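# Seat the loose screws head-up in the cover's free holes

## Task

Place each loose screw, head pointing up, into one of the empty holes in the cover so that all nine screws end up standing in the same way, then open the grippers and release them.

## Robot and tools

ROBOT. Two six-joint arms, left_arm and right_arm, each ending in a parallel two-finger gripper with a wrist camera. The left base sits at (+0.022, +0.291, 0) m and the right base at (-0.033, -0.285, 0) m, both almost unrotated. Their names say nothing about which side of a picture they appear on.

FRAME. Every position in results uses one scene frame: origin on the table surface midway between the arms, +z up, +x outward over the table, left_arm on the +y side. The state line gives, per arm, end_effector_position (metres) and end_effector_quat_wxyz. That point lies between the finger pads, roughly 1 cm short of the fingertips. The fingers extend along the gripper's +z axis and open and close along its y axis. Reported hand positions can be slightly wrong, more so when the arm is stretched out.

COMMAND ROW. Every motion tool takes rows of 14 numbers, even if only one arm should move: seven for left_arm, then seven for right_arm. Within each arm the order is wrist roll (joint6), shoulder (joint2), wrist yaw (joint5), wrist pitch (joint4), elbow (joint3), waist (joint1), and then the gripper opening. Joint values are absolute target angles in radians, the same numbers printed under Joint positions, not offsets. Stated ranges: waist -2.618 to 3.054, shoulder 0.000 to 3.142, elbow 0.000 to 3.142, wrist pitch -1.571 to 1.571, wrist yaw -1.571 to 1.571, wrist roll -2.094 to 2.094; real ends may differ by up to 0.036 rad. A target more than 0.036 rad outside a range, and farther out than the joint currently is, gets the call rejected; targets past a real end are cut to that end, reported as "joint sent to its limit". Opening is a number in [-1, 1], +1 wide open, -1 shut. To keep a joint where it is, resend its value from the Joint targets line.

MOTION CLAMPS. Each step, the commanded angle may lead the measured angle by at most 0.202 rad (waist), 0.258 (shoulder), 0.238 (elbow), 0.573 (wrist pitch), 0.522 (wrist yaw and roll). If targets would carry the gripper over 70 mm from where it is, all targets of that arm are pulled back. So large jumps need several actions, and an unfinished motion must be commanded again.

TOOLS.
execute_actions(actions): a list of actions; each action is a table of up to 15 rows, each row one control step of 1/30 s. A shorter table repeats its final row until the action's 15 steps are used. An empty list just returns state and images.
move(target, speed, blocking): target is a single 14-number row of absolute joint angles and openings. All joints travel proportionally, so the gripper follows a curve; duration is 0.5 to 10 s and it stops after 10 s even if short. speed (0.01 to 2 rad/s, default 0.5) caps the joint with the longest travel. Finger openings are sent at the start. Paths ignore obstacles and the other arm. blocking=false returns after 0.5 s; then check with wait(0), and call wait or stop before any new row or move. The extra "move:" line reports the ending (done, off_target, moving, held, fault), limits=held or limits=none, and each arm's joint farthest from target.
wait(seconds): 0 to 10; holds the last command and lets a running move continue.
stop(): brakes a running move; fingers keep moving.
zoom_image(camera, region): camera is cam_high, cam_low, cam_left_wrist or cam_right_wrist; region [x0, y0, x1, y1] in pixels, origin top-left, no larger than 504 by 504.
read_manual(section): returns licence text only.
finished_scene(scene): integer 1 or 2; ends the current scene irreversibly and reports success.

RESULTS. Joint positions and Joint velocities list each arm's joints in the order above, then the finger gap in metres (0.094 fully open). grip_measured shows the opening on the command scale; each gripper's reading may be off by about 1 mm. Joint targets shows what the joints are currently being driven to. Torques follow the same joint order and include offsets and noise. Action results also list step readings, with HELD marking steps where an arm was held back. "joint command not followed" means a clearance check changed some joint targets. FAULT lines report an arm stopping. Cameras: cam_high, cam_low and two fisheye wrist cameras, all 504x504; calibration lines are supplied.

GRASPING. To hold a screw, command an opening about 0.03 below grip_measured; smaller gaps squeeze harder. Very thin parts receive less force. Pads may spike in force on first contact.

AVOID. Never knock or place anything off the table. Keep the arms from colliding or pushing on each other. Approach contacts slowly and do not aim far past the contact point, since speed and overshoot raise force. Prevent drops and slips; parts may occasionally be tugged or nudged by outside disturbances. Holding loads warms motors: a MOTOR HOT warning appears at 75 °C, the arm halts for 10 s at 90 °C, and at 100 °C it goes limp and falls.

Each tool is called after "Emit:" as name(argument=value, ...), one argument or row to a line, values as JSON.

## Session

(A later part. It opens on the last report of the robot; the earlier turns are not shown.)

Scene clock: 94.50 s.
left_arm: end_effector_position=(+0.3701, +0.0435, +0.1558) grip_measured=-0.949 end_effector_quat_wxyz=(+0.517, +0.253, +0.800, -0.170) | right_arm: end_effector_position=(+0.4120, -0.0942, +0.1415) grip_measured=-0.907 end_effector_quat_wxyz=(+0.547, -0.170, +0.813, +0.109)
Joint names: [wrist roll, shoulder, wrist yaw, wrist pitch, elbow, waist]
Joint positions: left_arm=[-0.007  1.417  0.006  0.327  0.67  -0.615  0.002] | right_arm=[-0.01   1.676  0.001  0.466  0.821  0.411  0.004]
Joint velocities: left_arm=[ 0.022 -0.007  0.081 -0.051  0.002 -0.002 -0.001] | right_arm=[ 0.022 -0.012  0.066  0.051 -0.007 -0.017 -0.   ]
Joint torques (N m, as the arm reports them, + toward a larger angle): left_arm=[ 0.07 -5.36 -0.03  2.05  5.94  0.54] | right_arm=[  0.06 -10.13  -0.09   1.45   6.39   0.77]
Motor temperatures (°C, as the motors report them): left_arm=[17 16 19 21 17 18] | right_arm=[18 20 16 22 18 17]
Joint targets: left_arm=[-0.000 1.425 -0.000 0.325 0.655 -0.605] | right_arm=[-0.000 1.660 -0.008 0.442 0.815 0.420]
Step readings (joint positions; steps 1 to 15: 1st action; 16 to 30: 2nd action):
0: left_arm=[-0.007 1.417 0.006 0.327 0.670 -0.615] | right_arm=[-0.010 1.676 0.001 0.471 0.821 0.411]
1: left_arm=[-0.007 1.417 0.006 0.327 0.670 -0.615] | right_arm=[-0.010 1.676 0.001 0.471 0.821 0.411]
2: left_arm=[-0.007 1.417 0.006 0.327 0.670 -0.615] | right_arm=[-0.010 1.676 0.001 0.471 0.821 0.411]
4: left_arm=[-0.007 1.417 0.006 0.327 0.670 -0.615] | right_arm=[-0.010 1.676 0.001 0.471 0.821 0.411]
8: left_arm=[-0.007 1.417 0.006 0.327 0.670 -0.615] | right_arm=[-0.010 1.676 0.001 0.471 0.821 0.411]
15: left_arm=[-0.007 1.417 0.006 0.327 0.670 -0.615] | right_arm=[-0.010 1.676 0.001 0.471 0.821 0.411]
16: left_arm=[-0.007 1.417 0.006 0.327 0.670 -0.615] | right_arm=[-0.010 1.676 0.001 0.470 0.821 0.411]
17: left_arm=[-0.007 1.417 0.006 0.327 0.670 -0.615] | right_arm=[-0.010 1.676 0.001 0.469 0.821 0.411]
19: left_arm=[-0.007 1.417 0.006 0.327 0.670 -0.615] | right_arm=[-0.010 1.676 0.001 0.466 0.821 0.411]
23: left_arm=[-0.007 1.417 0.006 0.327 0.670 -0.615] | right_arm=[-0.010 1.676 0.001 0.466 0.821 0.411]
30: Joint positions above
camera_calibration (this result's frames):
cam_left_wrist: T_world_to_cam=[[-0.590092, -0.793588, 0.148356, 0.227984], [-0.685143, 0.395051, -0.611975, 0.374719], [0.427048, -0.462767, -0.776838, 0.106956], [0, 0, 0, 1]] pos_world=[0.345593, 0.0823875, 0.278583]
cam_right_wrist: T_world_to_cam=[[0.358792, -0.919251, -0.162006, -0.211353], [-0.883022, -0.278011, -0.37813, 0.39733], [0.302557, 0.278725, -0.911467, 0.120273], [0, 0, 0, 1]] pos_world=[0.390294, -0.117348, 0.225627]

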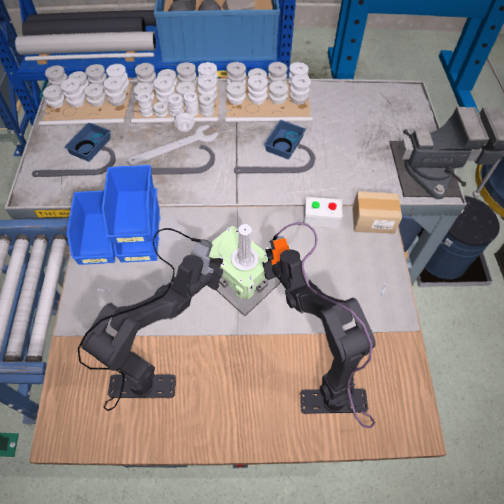

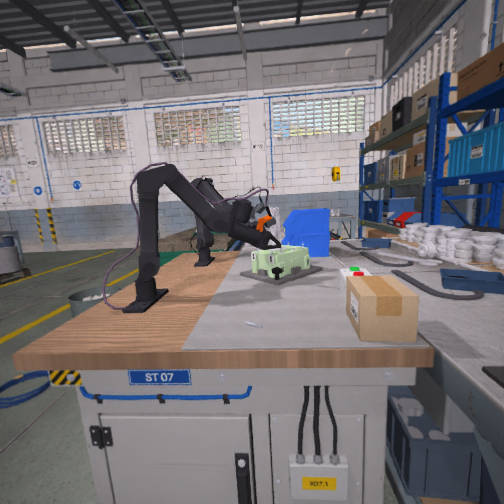

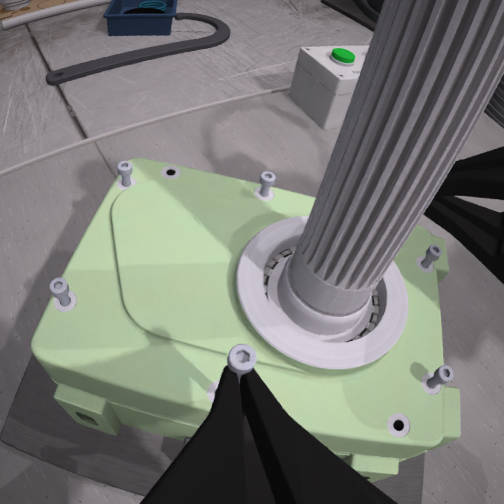

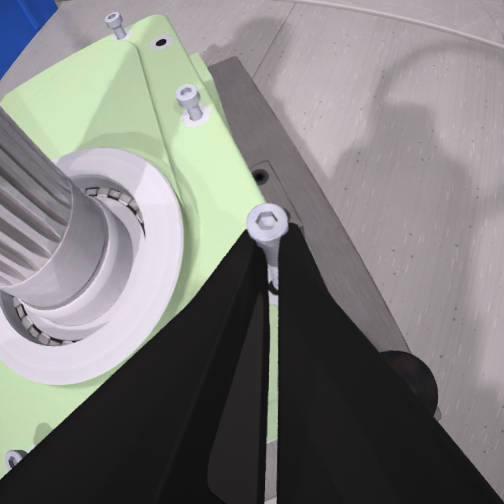

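Emit:
execute_actions(
  actions=[
    [[0,1.425,0,0.325,0.655,-0.605,-0.97,0,1.67,-0.018,0.46,0.815,0.42,-0.945]],
    [[0,1.425,0,0.325,0.655,-0.605,-0.97,0,1.67,-0.018,0.425,0.815,0.42,-0.945]],
  ],
)

Emit:
zoom_image(
  camera="cam_right_wrist",
  region=[220,200,330,360],
)

Scene clock: 97.20 s.
left_arm: end_effector_position=(+0.3701, +0.0435, +0.1558) grip_measured=-0.949 end_effector_quat_wxyz=(+0.517, +0.253, +0.800, -0.170) | right_arm: end_effector_position=(+0.4117, -0.0936, +0.1412) grip_measured=-0.907 end_effector_quat_wxyz=(+0.546, -0.171, +0.813, +0.110)
Joint names: [wrist roll, shoulder, wrist yaw, wrist pitch, elbow, waist]
Joint positions: left_arm=[-0.007  1.417  0.006  0.327  0.67  -0.615  0.002] | right_arm=[-0.01   1.676 -0.003  0.465  0.821  0.411  0.004]
Joint velocities: left_arm=[-0.037 -0.007  0.007 -0.022  0.017 -0.012 -0.   ] | right_arm=[-0.022  0.007  0.081  0.007  0.002  0.007  0.001]
Joint torques (N m, as the arm reports them, + toward a larger angle): left_arm=[ 0.04 -5.38 -0.04  2.01  5.88  0.59] | right_arm=[ 0.07 -9.22 -0.15  1.32  6.4   0.77]
Motor temperatures (°C, as the motors report them): left_arm=[17 16 19 21 17 18] | right_arm=[18 20 16 22 18 17]
Joint targets: left_arm=[-0.000 1.425 -0.000 0.325 0.655 -0.605] | right_arm=[0.000 1.670 -0.018 0.425 0.815 0.420]
Step readings (joint positions; steps 1 to 15: 1st action; 16 to 30: 2nd action):
0: left_arm=[-0.007 1.417 0.006 0.327 0.670 -0.615] | right_arm=[-0.010 1.676 0.001 0.466 0.821 0.411]
1: left_arm=[-0.007 1.417 0.006 0.327 0.670 -0.615] | right_arm=[-0.010 1.676 -0.000 0.466 0.821 0.411]
2: left_arm=[-0.007 1.417 0.006 0.327 0.670 -0.615] | right_arm=[-0.010 1.676 -0.000 0.466 0.821 0.411]
4: left_arm=[-0.007 1.417 0.006 0.327 0.670 -0.615] | right_arm=[-0.010 1.676 -0.002 0.466 0.821 0.411]
8: left_arm=[-0.007 1.417 0.006 0.327 0.670 -0.615] | right_arm=[-0.010 1.676 -0.002 0.466 0.821 0.411]
15: left_arm=[-0.007 1.417 0.006 0.327 0.670 -0.615] | right_arm=[-0.010 1.676 -0.003 0.466 0.821 0.411]
16: left_arm=[-0.007 1.417 0.006 0.327 0.670 -0.615] | right_arm=[-0.010 1.676 -0.003 0.465 0.821 0.411]
17: left_arm=[-0.007 1.417 0.006 0.327 0.670 -0.615] | right_arm=[-0.010 1.676 -0.003 0.465 0.821 0.411]
19: left_arm=[-0.007 1.417 0.006 0.327 0.670 -0.615] | right_arm=[-0.010 1.676 -0.003 0.465 0.821 0.411]
23: left_arm=[-0.007 1.417 0.006 0.327 0.670 -0.615] | right_arm=[-0.010 1.676 -0.003 0.465 0.821 0.411]
30: Joint positions above
camera_calibration (this result's frames):
cam_left_wrist: T_world_to_cam=[[-0.590092, -0.793588, 0.148356, 0.227984], [-0.685143, 0.395051, -0.611975, 0.374719], [0.427048, -0.462767, -0.776838, 0.106956], [0, 0, 0, 1]] pos_world=[0.345593, 0.0823875, 0.278583]
cam_right_wrist: T_world_to_cam=[[0.36177, -0.917836, -0.163402, -0.211625], [-0.882647, -0.280793, -0.376947, 0.396487], [0.300093, 0.280594, -0.911708, 0.121205], [0, 0, 0, 1]] pos_world=[0.390145, -0.116915, 0.225378]

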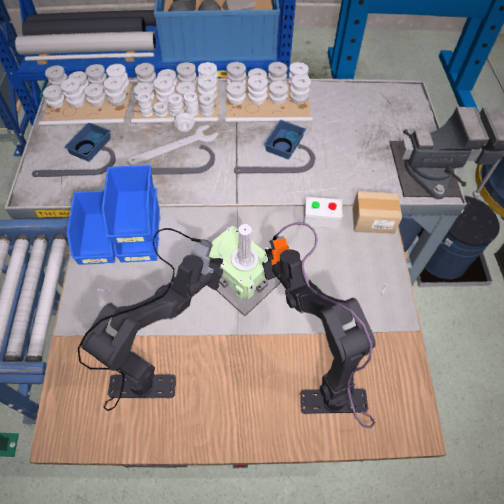

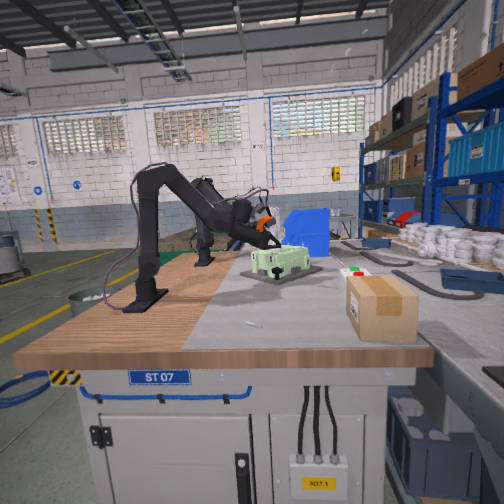

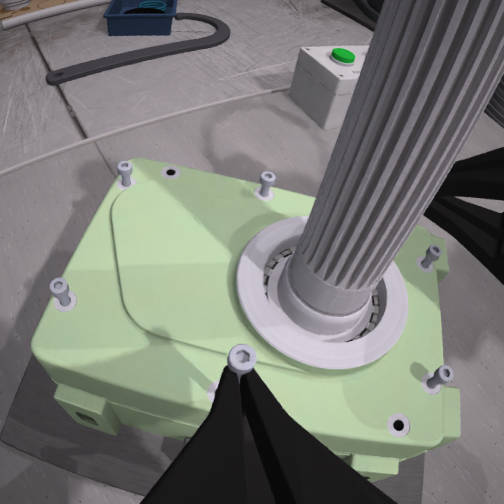

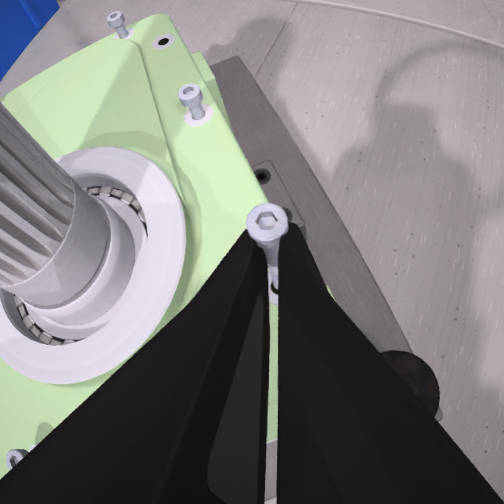

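Region (220, 200, 330, 360) of cam_right_wrist's 504x504 image, scaled by 3.150, with more detail than that image has; it fills the left 346 columns of this view, and the rest is white.

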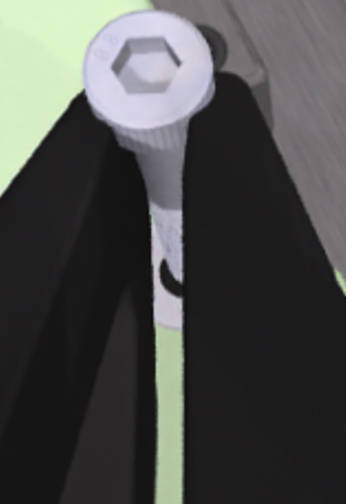

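Emit:
execute_actions(
  actions=[
    [[0,1.425,0,0.325,0.655,-0.605,-0.97,0,1.644,-0.01,0.425,0.815,0.42,-0.945]],
    [[0,1.425,0,0.325,0.655,-0.605,-0.97,0,1.665,-0.01,0.42,0.815,0.42,-0.945]],
  ],
)

Emit:
zoom_image(
  camera="cam_right_wrist",
  region=[220,200,330,360],
)

Scene clock: 99.43 s.
left_arm: end_effector_position=(+0.3701, +0.0435, +0.1558) grip_measured=-0.949 end_effector_quat_wxyz=(+0.517, +0.253, +0.800, -0.170) | right_arm: end_effector_position=(+0.4101, -0.0943, +0.1414) grip_measured=-0.907 end_effector_quat_wxyz=(+0.543, -0.171, +0.815, +0.109)
Joint names: [wrist roll, shoulder, wrist yaw, wrist pitch, elbow, waist]
Joint positions: left_arm=[-0.007  1.417  0.006  0.327  0.67  -0.615  0.002] | right_arm=[-0.01   1.668 -0.003  0.45   0.821  0.411  0.004]
Joint velocities: left_arm=[ 0.051  0.002 -0.007 -0.007 -0.012  0.012 -0.   ] | right_arm=[ 0.066 -0.007 -0.037 -0.051 -0.012  0.002 -0.   ]
Joint torques (N m, as the arm reports them, + toward a larger angle): left_arm=[ 0.07 -5.35 -0.06  2.01  6.05  0.89] | right_arm=[ 0.08 -8.91 -0.06  1.41  6.4   0.78]
Motor temperatures (°C, as the motors report them): left_arm=[17 16 19 21 17 18] | right_arm=[18 20 16 22 18 17]
Joint targets: left_arm=[0.000 1.425 0.000 0.325 0.655 -0.605] | right_arm=[0.000 1.665 -0.010 0.420 0.815 0.420]
Step readings (joint positions; steps 1 to 15: 1st action; 16 to 30: 2nd action):
0: left_arm=[-0.007 1.417 0.006 0.327 0.670 -0.615] | right_arm=[-0.010 1.676 -0.003 0.465 0.821 0.411]
1: left_arm=[-0.007 1.417 0.006 0.327 0.670 -0.615] | right_arm=[-0.010 1.674 -0.003 0.464 0.821 0.411]
2: left_arm=[-0.007 1.417 0.006 0.327 0.670 -0.615] | right_arm=[-0.010 1.672 -0.003 0.460 0.821 0.411]
4: left_arm=[-0.007 1.417 0.006 0.327 0.670 -0.615] | right_arm=[-0.010 1.669 -0.003 0.454 0.821 0.411]
8: left_arm=[-0.007 1.417 0.006 0.327 0.670 -0.615] | right_arm=[-0.010 1.668 -0.003 0.450 0.821 0.411]
15: left_arm=[-0.007 1.417 0.006 0.327 0.670 -0.615] | right_arm=[-0.010 1.668 -0.003 0.450 0.821 0.411]
16: left_arm=[-0.007 1.417 0.006 0.327 0.670 -0.615] | right_arm=[-0.010 1.668 -0.003 0.450 0.821 0.411]
17: left_arm=[-0.007 1.417 0.006 0.327 0.670 -0.615] | right_arm=[-0.010 1.668 -0.003 0.450 0.821 0.411]
19: left_arm=[-0.007 1.417 0.006 0.327 0.670 -0.615] | right_arm=[-0.010 1.668 -0.003 0.450 0.821 0.411]
23: left_arm=[-0.007 1.417 0.006 0.327 0.670 -0.615] | right_arm=[-0.010 1.668 -0.003 0.450 0.821 0.411]
30: Joint positions above
camera_calibration (this result's frames):
cam_left_wrist: T_world_to_cam=[[-0.590092, -0.793588, 0.148356, 0.227984], [-0.685143, 0.395051, -0.611975, 0.374719], [0.427048, -0.462767, -0.776838, 0.106956], [0, 0, 0, 1]] pos_world=[0.345593, 0.0823875, 0.278583]
cam_right_wrist: T_world_to_cam=[[0.360681, -0.9183, -0.163202, -0.211261], [-0.885139, -0.281855, -0.370254, 0.39503], [0.294004, 0.278, -0.914482, 0.124668], [0, 0, 0, 1]] pos_world=[0.389201, -0.117318, 0.22579]

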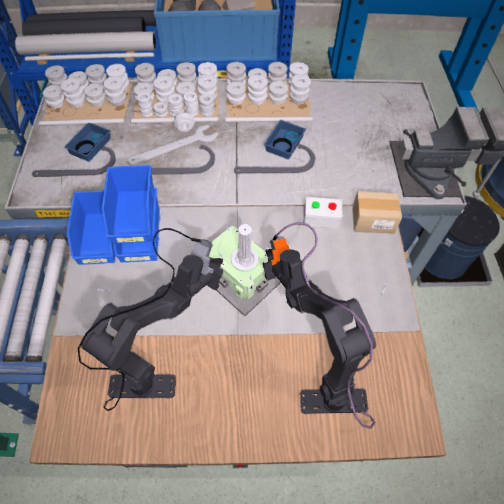

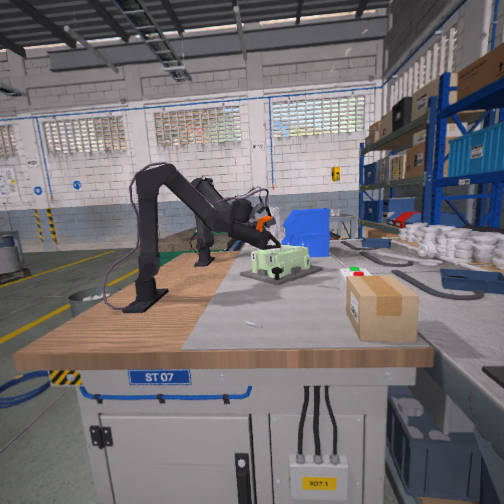

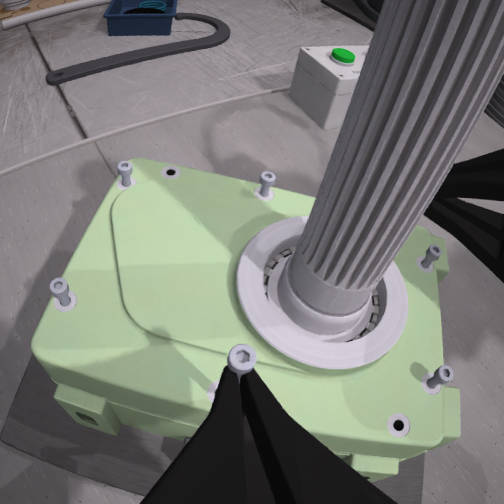

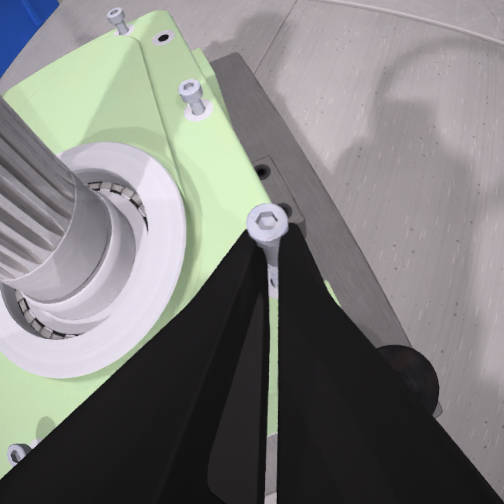

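Region (220, 200, 330, 360) of cam_right_wrist's 504x504 image, scaled by 3.150, with more detail than that image has; it fills the left 346 columns of this view, and the rest is white.

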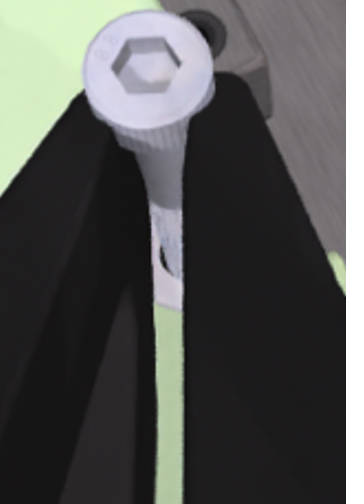

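Emit:
execute_actions(
  actions=[
    [[0,1.425,0,0.325,0.655,-0.605,-0.97,0,1.688,-0.019,0.44,0.815,0.42,-0.945]],
    [[0,1.425,0,0.325,0.655,-0.605,-0.97,0,1.68,-0.012,0.43,0.815,0.42,-0.945]],
  ],
)

Emit:
zoom_image(
  camera="cam_right_wrist",
  region=[220,200,330,360],
)

Scene clock: 102.43 s.
left_arm: end_effector_position=(+0.3701, +0.0435, +0.1558) grip_measured=-0.949 end_effector_quat_wxyz=(+0.517, +0.253, +0.800, -0.170) | right_arm: end_effector_position=(+0.4101, -0.0942, +0.1414) grip_measured=-0.907 end_effector_quat_wxyz=(+0.543, -0.171, +0.815, +0.110)
Joint names: [wrist roll, shoulder, wrist yaw, wrist pitch, elbow, waist]
Joint positions: left_arm=[-0.007  1.417  0.006  0.327  0.67  -0.615  0.002] | right_arm=[-0.01   1.668 -0.003  0.45   0.821  0.411  0.004]
Joint velocities: left_arm=[-0.007  0.002 -0.051 -0.022  0.007 -0.007 -0.002] | right_arm=[-0.007 -0.007 -0.051 -0.007  0.012 -0.002 -0.001]
Joint torques (N m, as the arm reports them, + toward a larger angle): left_arm=[ 0.1  -5.45 -0.04  2.01  5.9   0.67] | right_arm=[ 0.07 -7.59 -0.1   1.5   6.38  0.83]
Motor temperatures (°C, as the motors report them): left_arm=[17 16 19 21 17 18] | right_arm=[18 20 16 22 18 17]
Joint targets: left_arm=[0.000 1.425 0.000 0.325 0.655 -0.605] | right_arm=[0.000 1.680 -0.012 0.430 0.815 0.420]
Step readings (joint positions; steps 1 to 15: 1st action; 16 to 30: 2nd action):
0: left_arm=[-0.007 1.417 0.006 0.327 0.670 -0.615] | right_arm=[-0.010 1.668 -0.003 0.450 0.821 0.411]
1: left_arm=[-0.007 1.417 0.006 0.327 0.670 -0.615] | right_arm=[-0.010 1.668 -0.003 0.450 0.821 0.411]
2: left_arm=[-0.007 1.417 0.006 0.327 0.670 -0.615] | right_arm=[-0.010 1.668 -0.003 0.450 0.821 0.411]
4: left_arm=[-0.007 1.417 0.006 0.327 0.670 -0.615] | right_arm=[-0.010 1.668 -0.003 0.450 0.821 0.411]
8: left_arm=[-0.007 1.417 0.006 0.327 0.670 -0.615] | right_arm=[-0.010 1.668 -0.003 0.450 0.821 0.411]
15: left_arm=[-0.007 1.417 0.006 0.327 0.670 -0.615] | right_arm=[-0.010 1.668 -0.003 0.450 0.821 0.411]
16: left_arm=[-0.007 1.417 0.006 0.327 0.670 -0.615] | right_arm=[-0.010 1.668 -0.003 0.450 0.821 0.411]
17: left_arm=[-0.007 1.417 0.006 0.327 0.670 -0.615] | right_arm=[-0.010 1.668 -0.003 0.450 0.821 0.411]
19: left_arm=[-0.007 1.417 0.006 0.327 0.670 -0.615] | right_arm=[-0.010 1.668 -0.003 0.450 0.821 0.411]
23: left_arm=[-0.007 1.417 0.006 0.327 0.670 -0.615] | right_arm=[-0.010 1.668 -0.003 0.450 0.821 0.411]
30: Joint positions above
camera_calibration (this result's frames):
cam_left_wrist: T_world_to_cam=[[-0.590092, -0.793588, 0.148356, 0.227984], [-0.685143, 0.395051, -0.611975, 0.374719], [0.427048, -0.462767, -0.776838, 0.106956], [0, 0, 0, 1]] pos_world=[0.345593, 0.0823875, 0.278583]
cam_right_wrist: T_world_to_cam=[[0.360995, -0.91815, -0.163347, -0.211288], [-0.885061, -0.282116, -0.370241, 0.394965], [0.293854, 0.278227, -0.914461, 0.124739], [0, 0, 0, 1]] pos_world=[0.389187, -0.117274, 0.225788]

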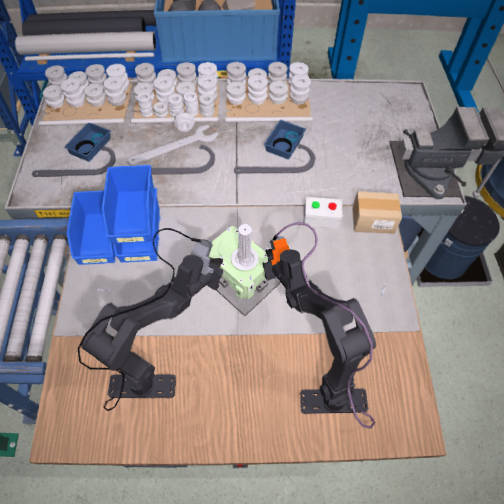

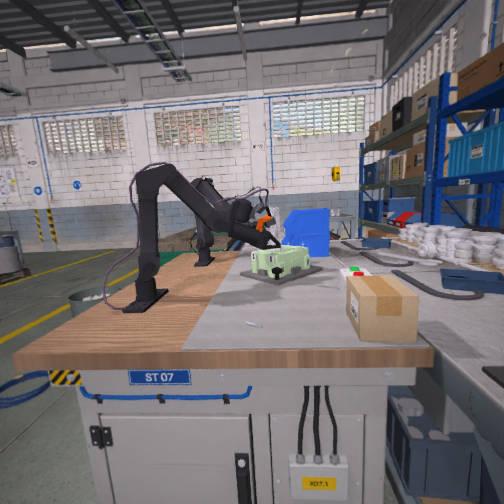

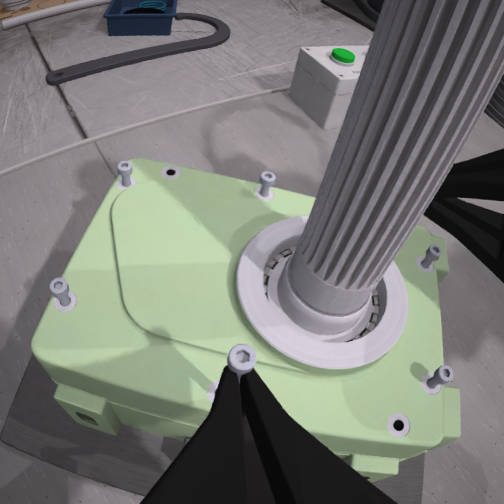

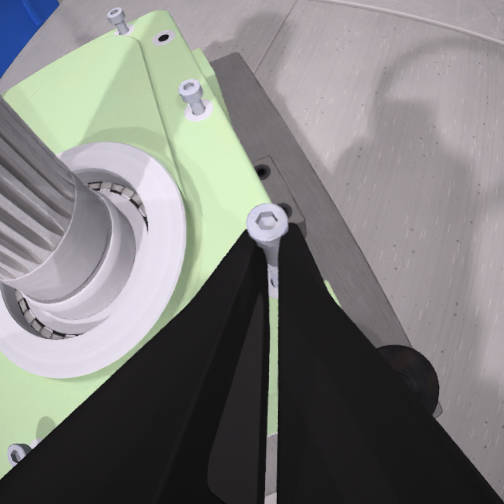

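Region (220, 200, 330, 360) of cam_right_wrist's 504x504 image, scaled by 3.150, with more detail than that image has; it fills the left 346 columns of this view, and the rest is white.

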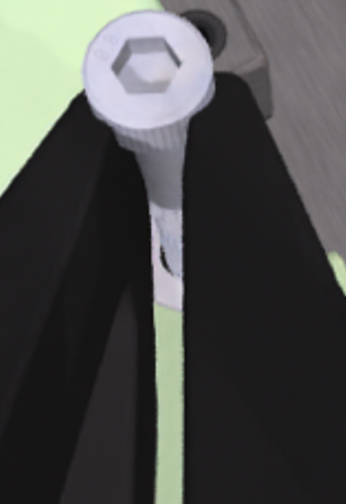

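Emit:
execute_actions(
  actions=[
    [[0,1.425,0,0.325,0.655,-0.605,-0.97,0,1.68,-0.019,0.465,0.815,0.42,-0.945]],
    [[0,1.425,0,0.325,0.655,-0.605,-0.97,0,1.697,-0.012,0.455,0.815,0.42,-0.945]],
  ],
)

Emit:
zoom_image(
  camera="cam_right_wrist",
  region=[220,200,330,360],
)

Scene clock: 104.73 s.
left_arm: end_effector_position=(+0.3701, +0.0435, +0.1558) grip_measured=-0.949 end_effector_quat_wxyz=(+0.517, +0.253, +0.800, -0.170) | right_arm: end_effector_position=(+0.4110, -0.0931, +0.1369) grip_measured=-0.907 end_effector_quat_wxyz=(+0.541, -0.173, +0.816, +0.111)
Joint names: [wrist roll, shoulder, wrist yaw, wrist pitch, elbow, waist]
Joint positions: left_arm=[-0.007  1.417  0.006  0.327  0.67  -0.615  0.002] | right_arm=[-0.01   1.682 -0.007  0.46   0.821  0.411  0.004]
Joint velocities: left_arm=[-0.007  0.007 -0.022 -0.051 -0.002  0.002 -0.   ] | right_arm=[-0.007  0.002 -0.007  0.037  0.012  0.002  0.   ]
Joint torques (N m, as the arm reports them, + toward a larger angle): left_arm=[ 0.05 -5.39 -0.04  2.03  5.87  0.7 ] | right_arm=[ 0.07 -7.49 -0.06  1.62  6.32  0.78]
Motor temperatures (°C, as the motors report them): left_arm=[17 16 19 21 17 18] | right_arm=[18 20 16 22 18 17]
Joint targets: left_arm=[0.000 1.425 0.000 0.325 0.655 -0.605] | right_arm=[-0.000 1.697 -0.012 0.455 0.815 0.420]
Step readings (joint positions; steps 1 to 15: 1st action; 16 to 30: 2nd action):
0: left_arm=[-0.007 1.417 0.006 0.327 0.670 -0.615] | right_arm=[-0.010 1.668 -0.003 0.450 0.821 0.411]
1: left_arm=[-0.007 1.417 0.006 0.327 0.670 -0.615] | right_arm=[-0.010 1.668 -0.004 0.451 0.821 0.411]
2: left_arm=[-0.007 1.417 0.006 0.327 0.670 -0.615] | right_arm=[-0.010 1.668 -0.005 0.452 0.821 0.411]
4: left_arm=[-0.007 1.417 0.006 0.327 0.670 -0.615] | right_arm=[-0.010 1.668 -0.006 0.455 0.821 0.411]
8: left_arm=[-0.007 1.417 0.006 0.327 0.670 -0.615] | right_arm=[-0.010 1.668 -0.007 0.458 0.821 0.411]
15: left_arm=[-0.007 1.417 0.006 0.327 0.670 -0.615] | right_arm=[-0.010 1.668 -0.007 0.459 0.821 0.411]
16: left_arm=[-0.007 1.417 0.006 0.327 0.670 -0.615] | right_arm=[-0.010 1.669 -0.007 0.459 0.821 0.411]
17: left_arm=[-0.007 1.417 0.006 0.327 0.670 -0.615] | right_arm=[-0.010 1.671 -0.007 0.460 0.821 0.411]
19: left_arm=[-0.007 1.417 0.006 0.327 0.670 -0.615] | right_arm=[-0.010 1.677 -0.007 0.460 0.821 0.411]
23: left_arm=[-0.007 1.417 0.006 0.327 0.670 -0.615] | right_arm=[-0.010 1.682 -0.007 0.460 0.821 0.411]
30: Joint positions above
camera_calibration (this result's frames):
cam_left_wrist: T_world_to_cam=[[-0.590092, -0.793588, 0.148356, 0.227984], [-0.685143, 0.395051, -0.611975, 0.374719], [0.427048, -0.462767, -0.776838, 0.106956], [0, 0, 0, 1]] pos_world=[0.345593, 0.0823875, 0.278583]
cam_right_wrist: T_world_to_cam=[[0.363434, -0.916948, -0.164689, -0.212027], [-0.885828, -0.285386, -0.365875, 0.393844], [0.288488, 0.278857, -0.915977, 0.122488], [0, 0, 0, 1]] pos_world=[0.390599, -0.116177, 0.221375]

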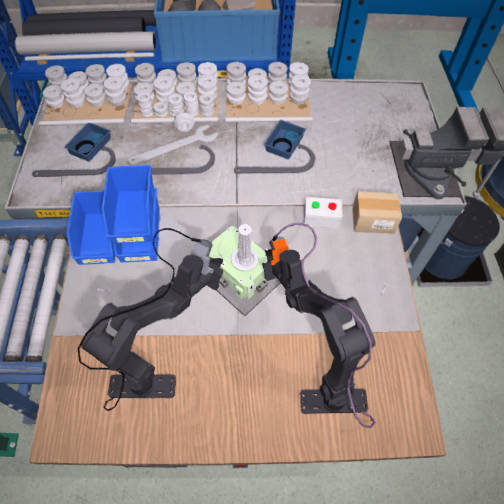

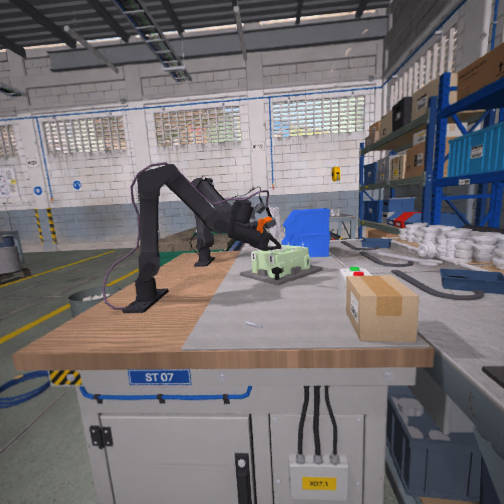

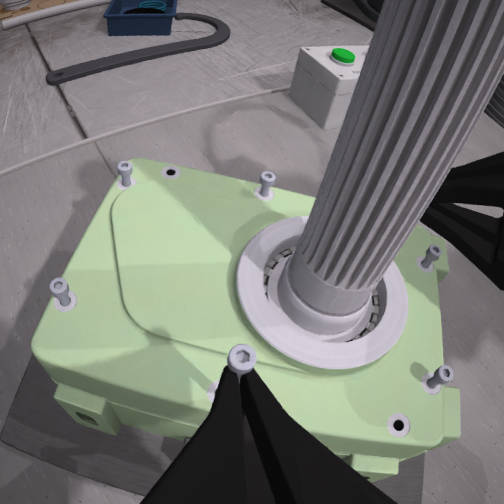

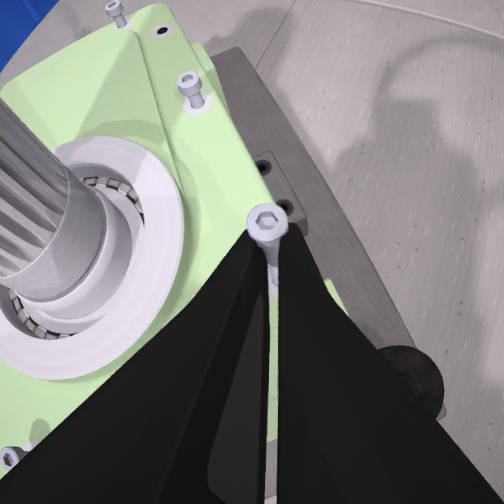

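Region (220, 200, 330, 360) of cam_right_wrist's 504x504 image, scaled by 3.150, with more detail than that image has; it fills the left 346 columns of this view, and the rest is white.

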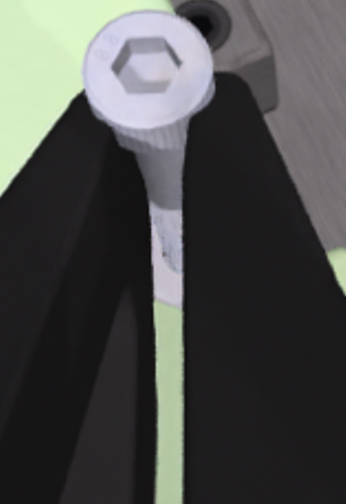

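Emit:
execute_actions(
  actions=[
    [[0,1.425,0,0.325,0.655,-0.605,-0.97,0,1.711,-0.012,0.468,0.815,0.42,-0.945]],
    [[0,1.425,0,0.325,0.655,-0.605,-0.97,0,1.705,-0.012,0.468,0.815,0.42,-0.88]],
    [[0,1.425,0,0.325,0.655,-0.605,-0.97,0,1.705,-0.012,0.468,0.815,0.42,-0.65]],
  ],
)

Scene clock: 107.27 s.
left_arm: end_effector_position=(+0.3701, +0.0435, +0.1558) grip_measured=-0.949 end_effector_quat_wxyz=(+0.517, +0.253, +0.800, -0.170) | right_arm: end_effector_position=(+0.4116, -0.0928, +0.1319) grip_measured=-0.652 end_effector_quat_wxyz=(+0.537, -0.173, +0.818, +0.110)
Joint names: [wrist roll, shoulder, wrist yaw, wrist pitch, elbow, waist]
Joint positions: left_arm=[-0.007  1.417  0.006  0.327  0.67  -0.615  0.002] | right_arm=[-0.009  1.695 -0.007  0.465  0.821  0.411  0.016]
Joint velocities: left_arm=[ 0.066 -0.012  0.051  0.051  0.007  0.002 -0.   ] | right_arm=[-0.037  0.012 -0.051 -0.066  0.012  0.002 -0.001]
Joint torques (N m, as the arm reports them, + toward a larger angle): left_arm=[ 0.08 -5.25 -0.02  2.05  5.98  0.62] | right_arm=[ 0.06 -8.03 -0.05  1.68  6.28  0.72]
Motor temperatures (°C, as the motors report them): left_arm=[17 16 19 21 17 18] | right_arm=[18 20 16 22 18 17]
Joint targets: left_arm=[0.000 1.425 0.000 0.325 0.655 -0.605] | right_arm=[0.000 1.705 -0.012 0.468 0.815 0.420]
Step readings (joint positions; steps 1 to 15: 1st action; 16 to 30: 2nd action; 31 to 45: 3rd action):
0: left_arm=[-0.007 1.417 0.006 0.327 0.670 -0.615] | right_arm=[-0.010 1.682 -0.007 0.460 0.821 0.411]
1: left_arm=[-0.007 1.417 0.006 0.327 0.670 -0.615] | right_arm=[-0.010 1.684 -0.007 0.461 0.821 0.411]
2: left_arm=[-0.007 1.417 0.006 0.327 0.670 -0.615] | right_arm=[-0.010 1.685 -0.007 0.463 0.821 0.411]
4: left_arm=[-0.007 1.417 0.006 0.327 0.670 -0.615] | right_arm=[-0.010 1.690 -0.007 0.465 0.821 0.411]
8: left_arm=[-0.007 1.417 0.006 0.327 0.670 -0.615] | right_arm=[-0.010 1.695 -0.007 0.465 0.821 0.411]
15: left_arm=[-0.007 1.417 0.006 0.327 0.670 -0.615] | right_arm=[-0.010 1.695 -0.007 0.465 0.821 0.411]
16: left_arm=[-0.007 1.417 0.006 0.327 0.670 -0.615] | right_arm=[-0.010 1.695 -0.007 0.465 0.821 0.411]
17: left_arm=[-0.007 1.417 0.006 0.327 0.670 -0.615] | right_arm=[-0.010 1.695 -0.007 0.465 0.821 0.411]
19: left_arm=[-0.007 1.417 0.006 0.327 0.670 -0.615] | right_arm=[-0.010 1.695 -0.007 0.465 0.821 0.411]
23: left_arm=[-0.007 1.417 0.006 0.327 0.670 -0.615] | right_arm=[-0.010 1.695 -0.007 0.465 0.821 0.411]
30: left_arm=[-0.007 1.417 0.006 0.327 0.670 -0.615] | right_arm=[-0.010 1.695 -0.007 0.465 0.821 0.411]
31: left_arm=[-0.007 1.417 0.006 0.327 0.670 -0.615] | right_arm=[-0.009 1.695 -0.007 0.465 0.821 0.411]
32: left_arm=[-0.007 1.417 0.006 0.327 0.670 -0.615] | right_arm=[-0.009 1.695 -0.007 0.465 0.821 0.411]
34: left_arm=[-0.007 1.417 0.006 0.327 0.670 -0.615] | right_arm=[-0.009 1.695 -0.007 0.465 0.821 0.411]
38: left_arm=[-0.007 1.417 0.006 0.327 0.670 -0.615] | right_arm=[-0.009 1.695 -0.007 0.465 0.821 0.411]
45: Joint positions above
camera_calibration (this result's frames):
cam_left_wrist: T_world_to_cam=[[-0.590092, -0.793588, 0.148356, 0.227984], [-0.685143, 0.395051, -0.611975, 0.374719], [0.427048, -0.462767, -0.776838, 0.106956], [0, 0, 0, 1]] pos_world=[0.345593, 0.0823875, 0.278583]
cam_right_wrist: T_world_to_cam=[[0.362, -0.917492, -0.164818, -0.212272], [-0.888716, -0.286327, -0.358052, 0.392701], [0.281318, 0.276091, -0.91904, 0.120793], [0, 0, 0, 1]] pos_world=[0.391861, -0.115667, 0.216635]

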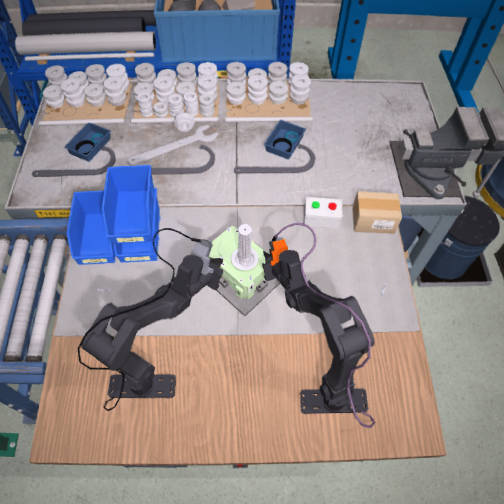

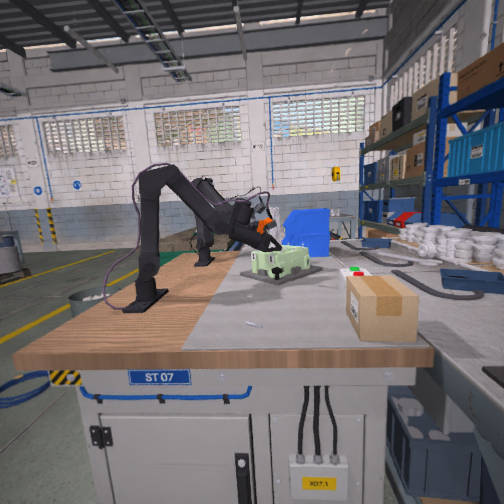

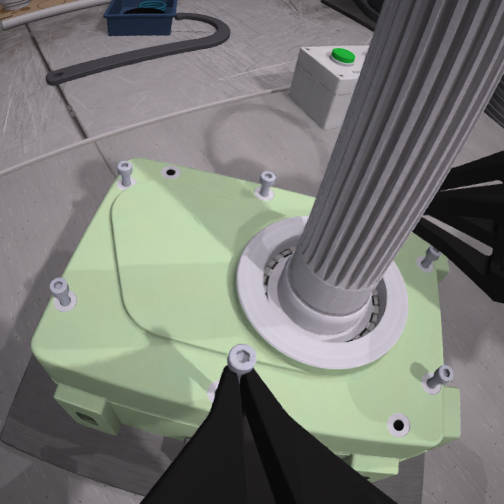

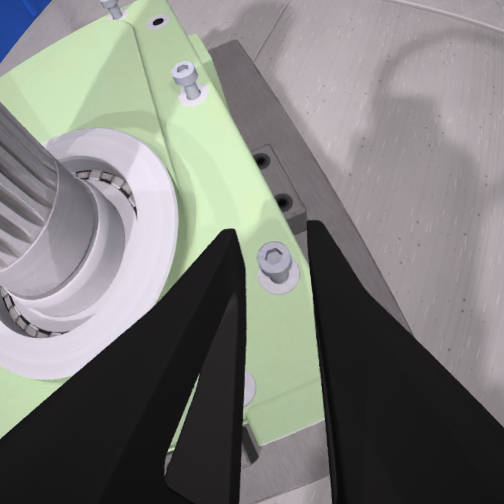

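Emit:
move(
  target=[0,1.425,0,0.325,0.655,-0.605,-0.97,0,1.25,0,0.5,0.52,0.45,-0.9],
  speed=0.5,
)

Emit:
move(
  target=[0,1.425,0,0.325,0.655,-0.605,-0.97,0,1.25,0,0.5,0.52,0.69,-0.9],
  speed=0.4,
)

Scene clock: 110.53 s.
left_arm: end_effector_position=(+0.3702, +0.0435, +0.1559) grip_measured=-0.949 end_effector_quat_wxyz=(+0.517, +0.253, +0.800, -0.170) | right_arm: end_effector_position=(+0.3350, -0.1139, +0.1909) grip_measured=-0.898 end_effector_quat_wxyz=(+0.603, -0.173, +0.768, +0.131)
Joint names: [wrist roll, shoulder, wrist yaw, wrist pitch, elbow, waist]
Joint positions: left_arm=[-0.007  1.417  0.006  0.328  0.67  -0.615  0.002] | right_arm=[-0.009  1.272 -0.007  0.497  0.534  0.437  0.005]
Joint velocities: left_arm=[ 0.051  0.012 -0.022  0.007 -0.012 -0.032  0.001] | right_arm=[ 0.022 -0.002 -0.022 -0.051 -0.007 -0.012  0.   ]
Joint torques (N m, as the arm reports them, + toward a larger angle): left_arm=[ 0.04 -5.38 -0.01  2.01  5.89  0.57] | right_arm=[ 0.05 -6.74  0.06  1.74  6.14  1.11]
Motor temperatures (°C, as the motors report them): left_arm=[17 16 19 22 17 18] | right_arm=[18 20 16 23 18 17]
Joint targets: left_arm=[-0.000 1.425 -0.000 0.325 0.655 -0.605] | right_arm=[0.000 1.250 0.000 0.500 0.520 0.450]
move: off_target (right_arm); limits=none; left_arm: farthest joint: the elbow, 0.015 radians from its target (0.015 radians at the start); right_arm: farthest joint: the shoulder, 0.022 radians from its target (0.445 radians at the start)
camera_calibration (this result's frames):
cam_left_wrist: T_world_to_cam=[[-0.590138, -0.793555, 0.148348, 0.227989], [-0.684953, 0.394915, -0.612276, 0.374785], [0.42729, -0.462939, -0.776603, 0.106881], [0, 0, 0, 1]] pos_world=[0.345586, 0.0823922, 0.278654]
cam_right_wrist: T_world_to_cam=[[0.411516, -0.895981, -0.166949, -0.207862], [-0.814244, -0.27913, -0.509012, 0.344353], [0.409465, 0.345404, -0.844414, 0.153112], [0, 0, 0, 1]] pos_world=[0.303232, -0.143006, 0.269868]

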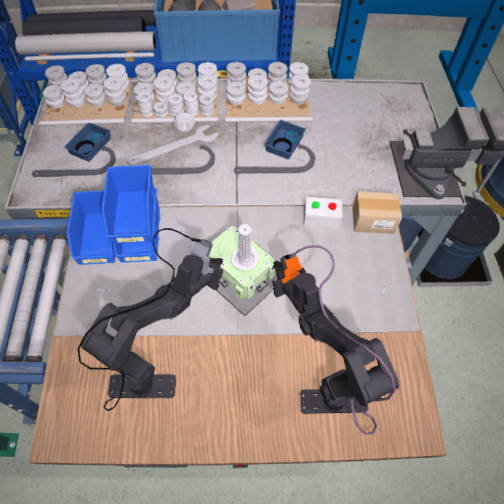

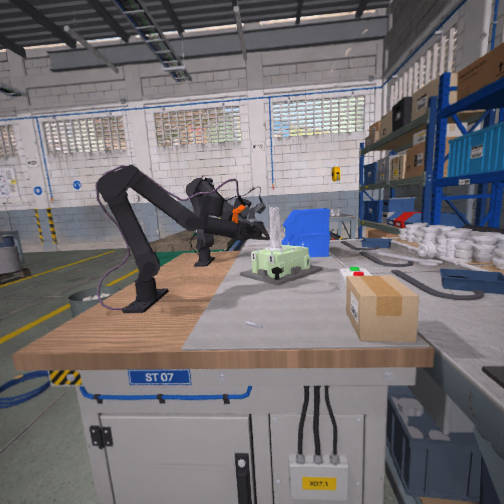

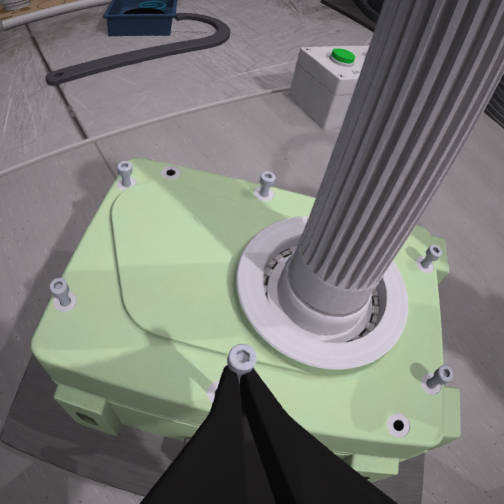

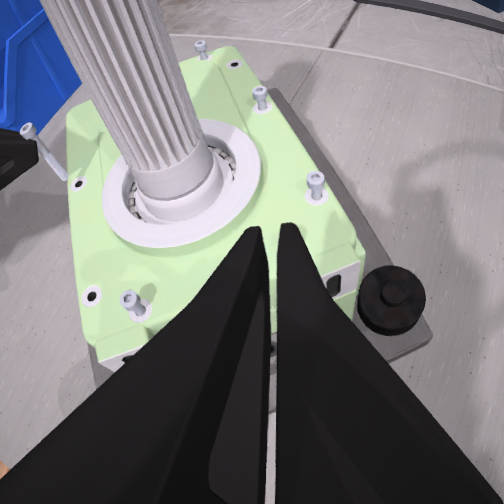

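Scene clock: 111.53 s.
left_arm: end_effector_position=(+0.3702, +0.0435, +0.1560) grip_measured=-0.949 end_effector_quat_wxyz=(+0.518, +0.253, +0.800, -0.170) | right_arm: end_effector_position=(+0.2831, -0.0305, +0.1909) grip_measured=-0.898 end_effector_quat_wxyz=(+0.582, -0.265, +0.741, +0.203)
Joint names: [wrist roll, shoulder, wrist yaw, wrist pitch, elbow, waist]
Joint positions: left_arm=[-0.007  1.417  0.006  0.328  0.67  -0.615  0.002] | right_arm=[-0.009  1.272 -0.007  0.497  0.534  0.68   0.005]
Joint velocities: left_arm=[ 0.022  0.022  0.022 -0.037 -0.012  0.002 -0.   ] | right_arm=[-0.037  0.002 -0.022  0.007 -0.017  0.002  0.   ]
Joint torques (N m, as the arm reports them, + toward a larger angle): left_arm=[ 0.02 -5.43 -0.02  2.03  5.82  0.64] | right_arm=[ 0.06 -6.74  0.07  1.74  6.09  0.83]
Motor temperatures (°C, as the motors report them): left_arm=[17 16 19 22 17 18] | right_arm=[18 20 16 23 18 17]
Joint targets: left_arm=[0.000 1.425 0.000 0.325 0.655 -0.605] | right_arm=[-0.000 1.250 0.000 0.500 0.520 0.690]
move: off_target (right_arm); limits=none; left_arm: farthest joint: the elbow, 0.015 radians from its target (0.015 radians at the start); right_arm: farthest joint: the shoulder, 0.022 radians from its target (0.022 radians at the start)
camera_calibration (this result's frames):
cam_left_wrist: T_world_to_cam=[[-0.590184, -0.793522, 0.148339, 0.227994], [-0.684762, 0.39478, -0.612576, 0.374851], [0.427531, -0.46311, -0.776367, 0.106805], [0, 0, 0, 1]] pos_world=[0.345579, 0.0823969, 0.278724]
cam_right_wrist: T_world_to_cam=[[0.614755, -0.770885, -0.166769, -0.165507], [-0.723268, -0.466662, -0.509028, 0.293931], [0.314577, 0.433546, -0.84444, 0.175089], [0, 0, 0, 1]] pos_world=[0.259258, -0.0663294, 0.26987]

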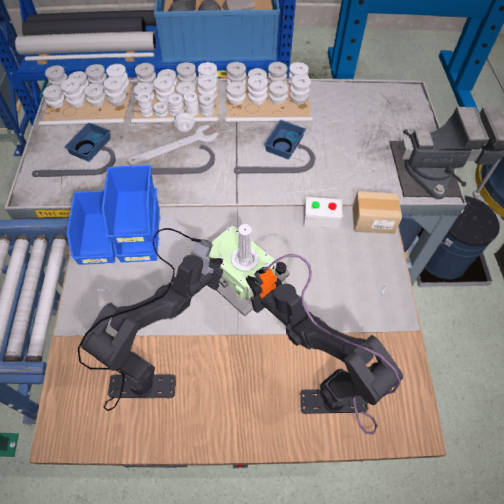

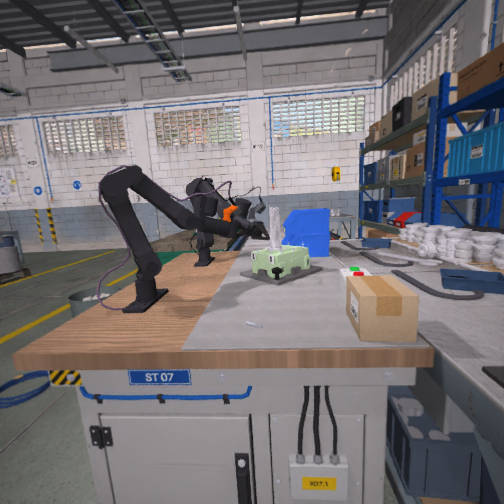

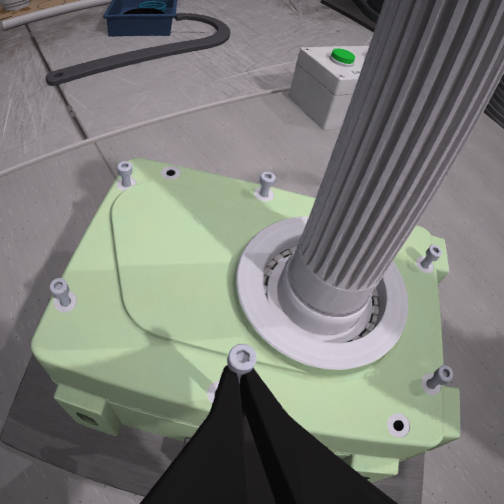

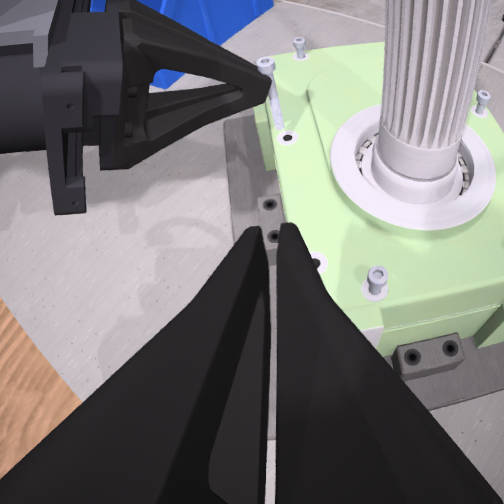

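Emit:
zoom_image(
  camera="cam_right_wrist",
  region=[230,40,340,150],
)

Region (230, 40, 340, 150) of cam_right_wrist's 504x504 image, scaled by 4.582, with more detail than that image has.

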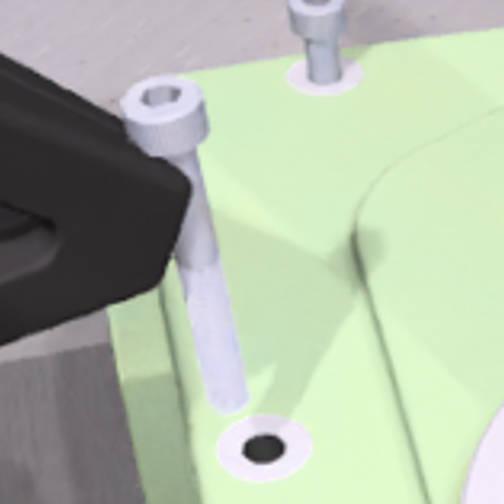

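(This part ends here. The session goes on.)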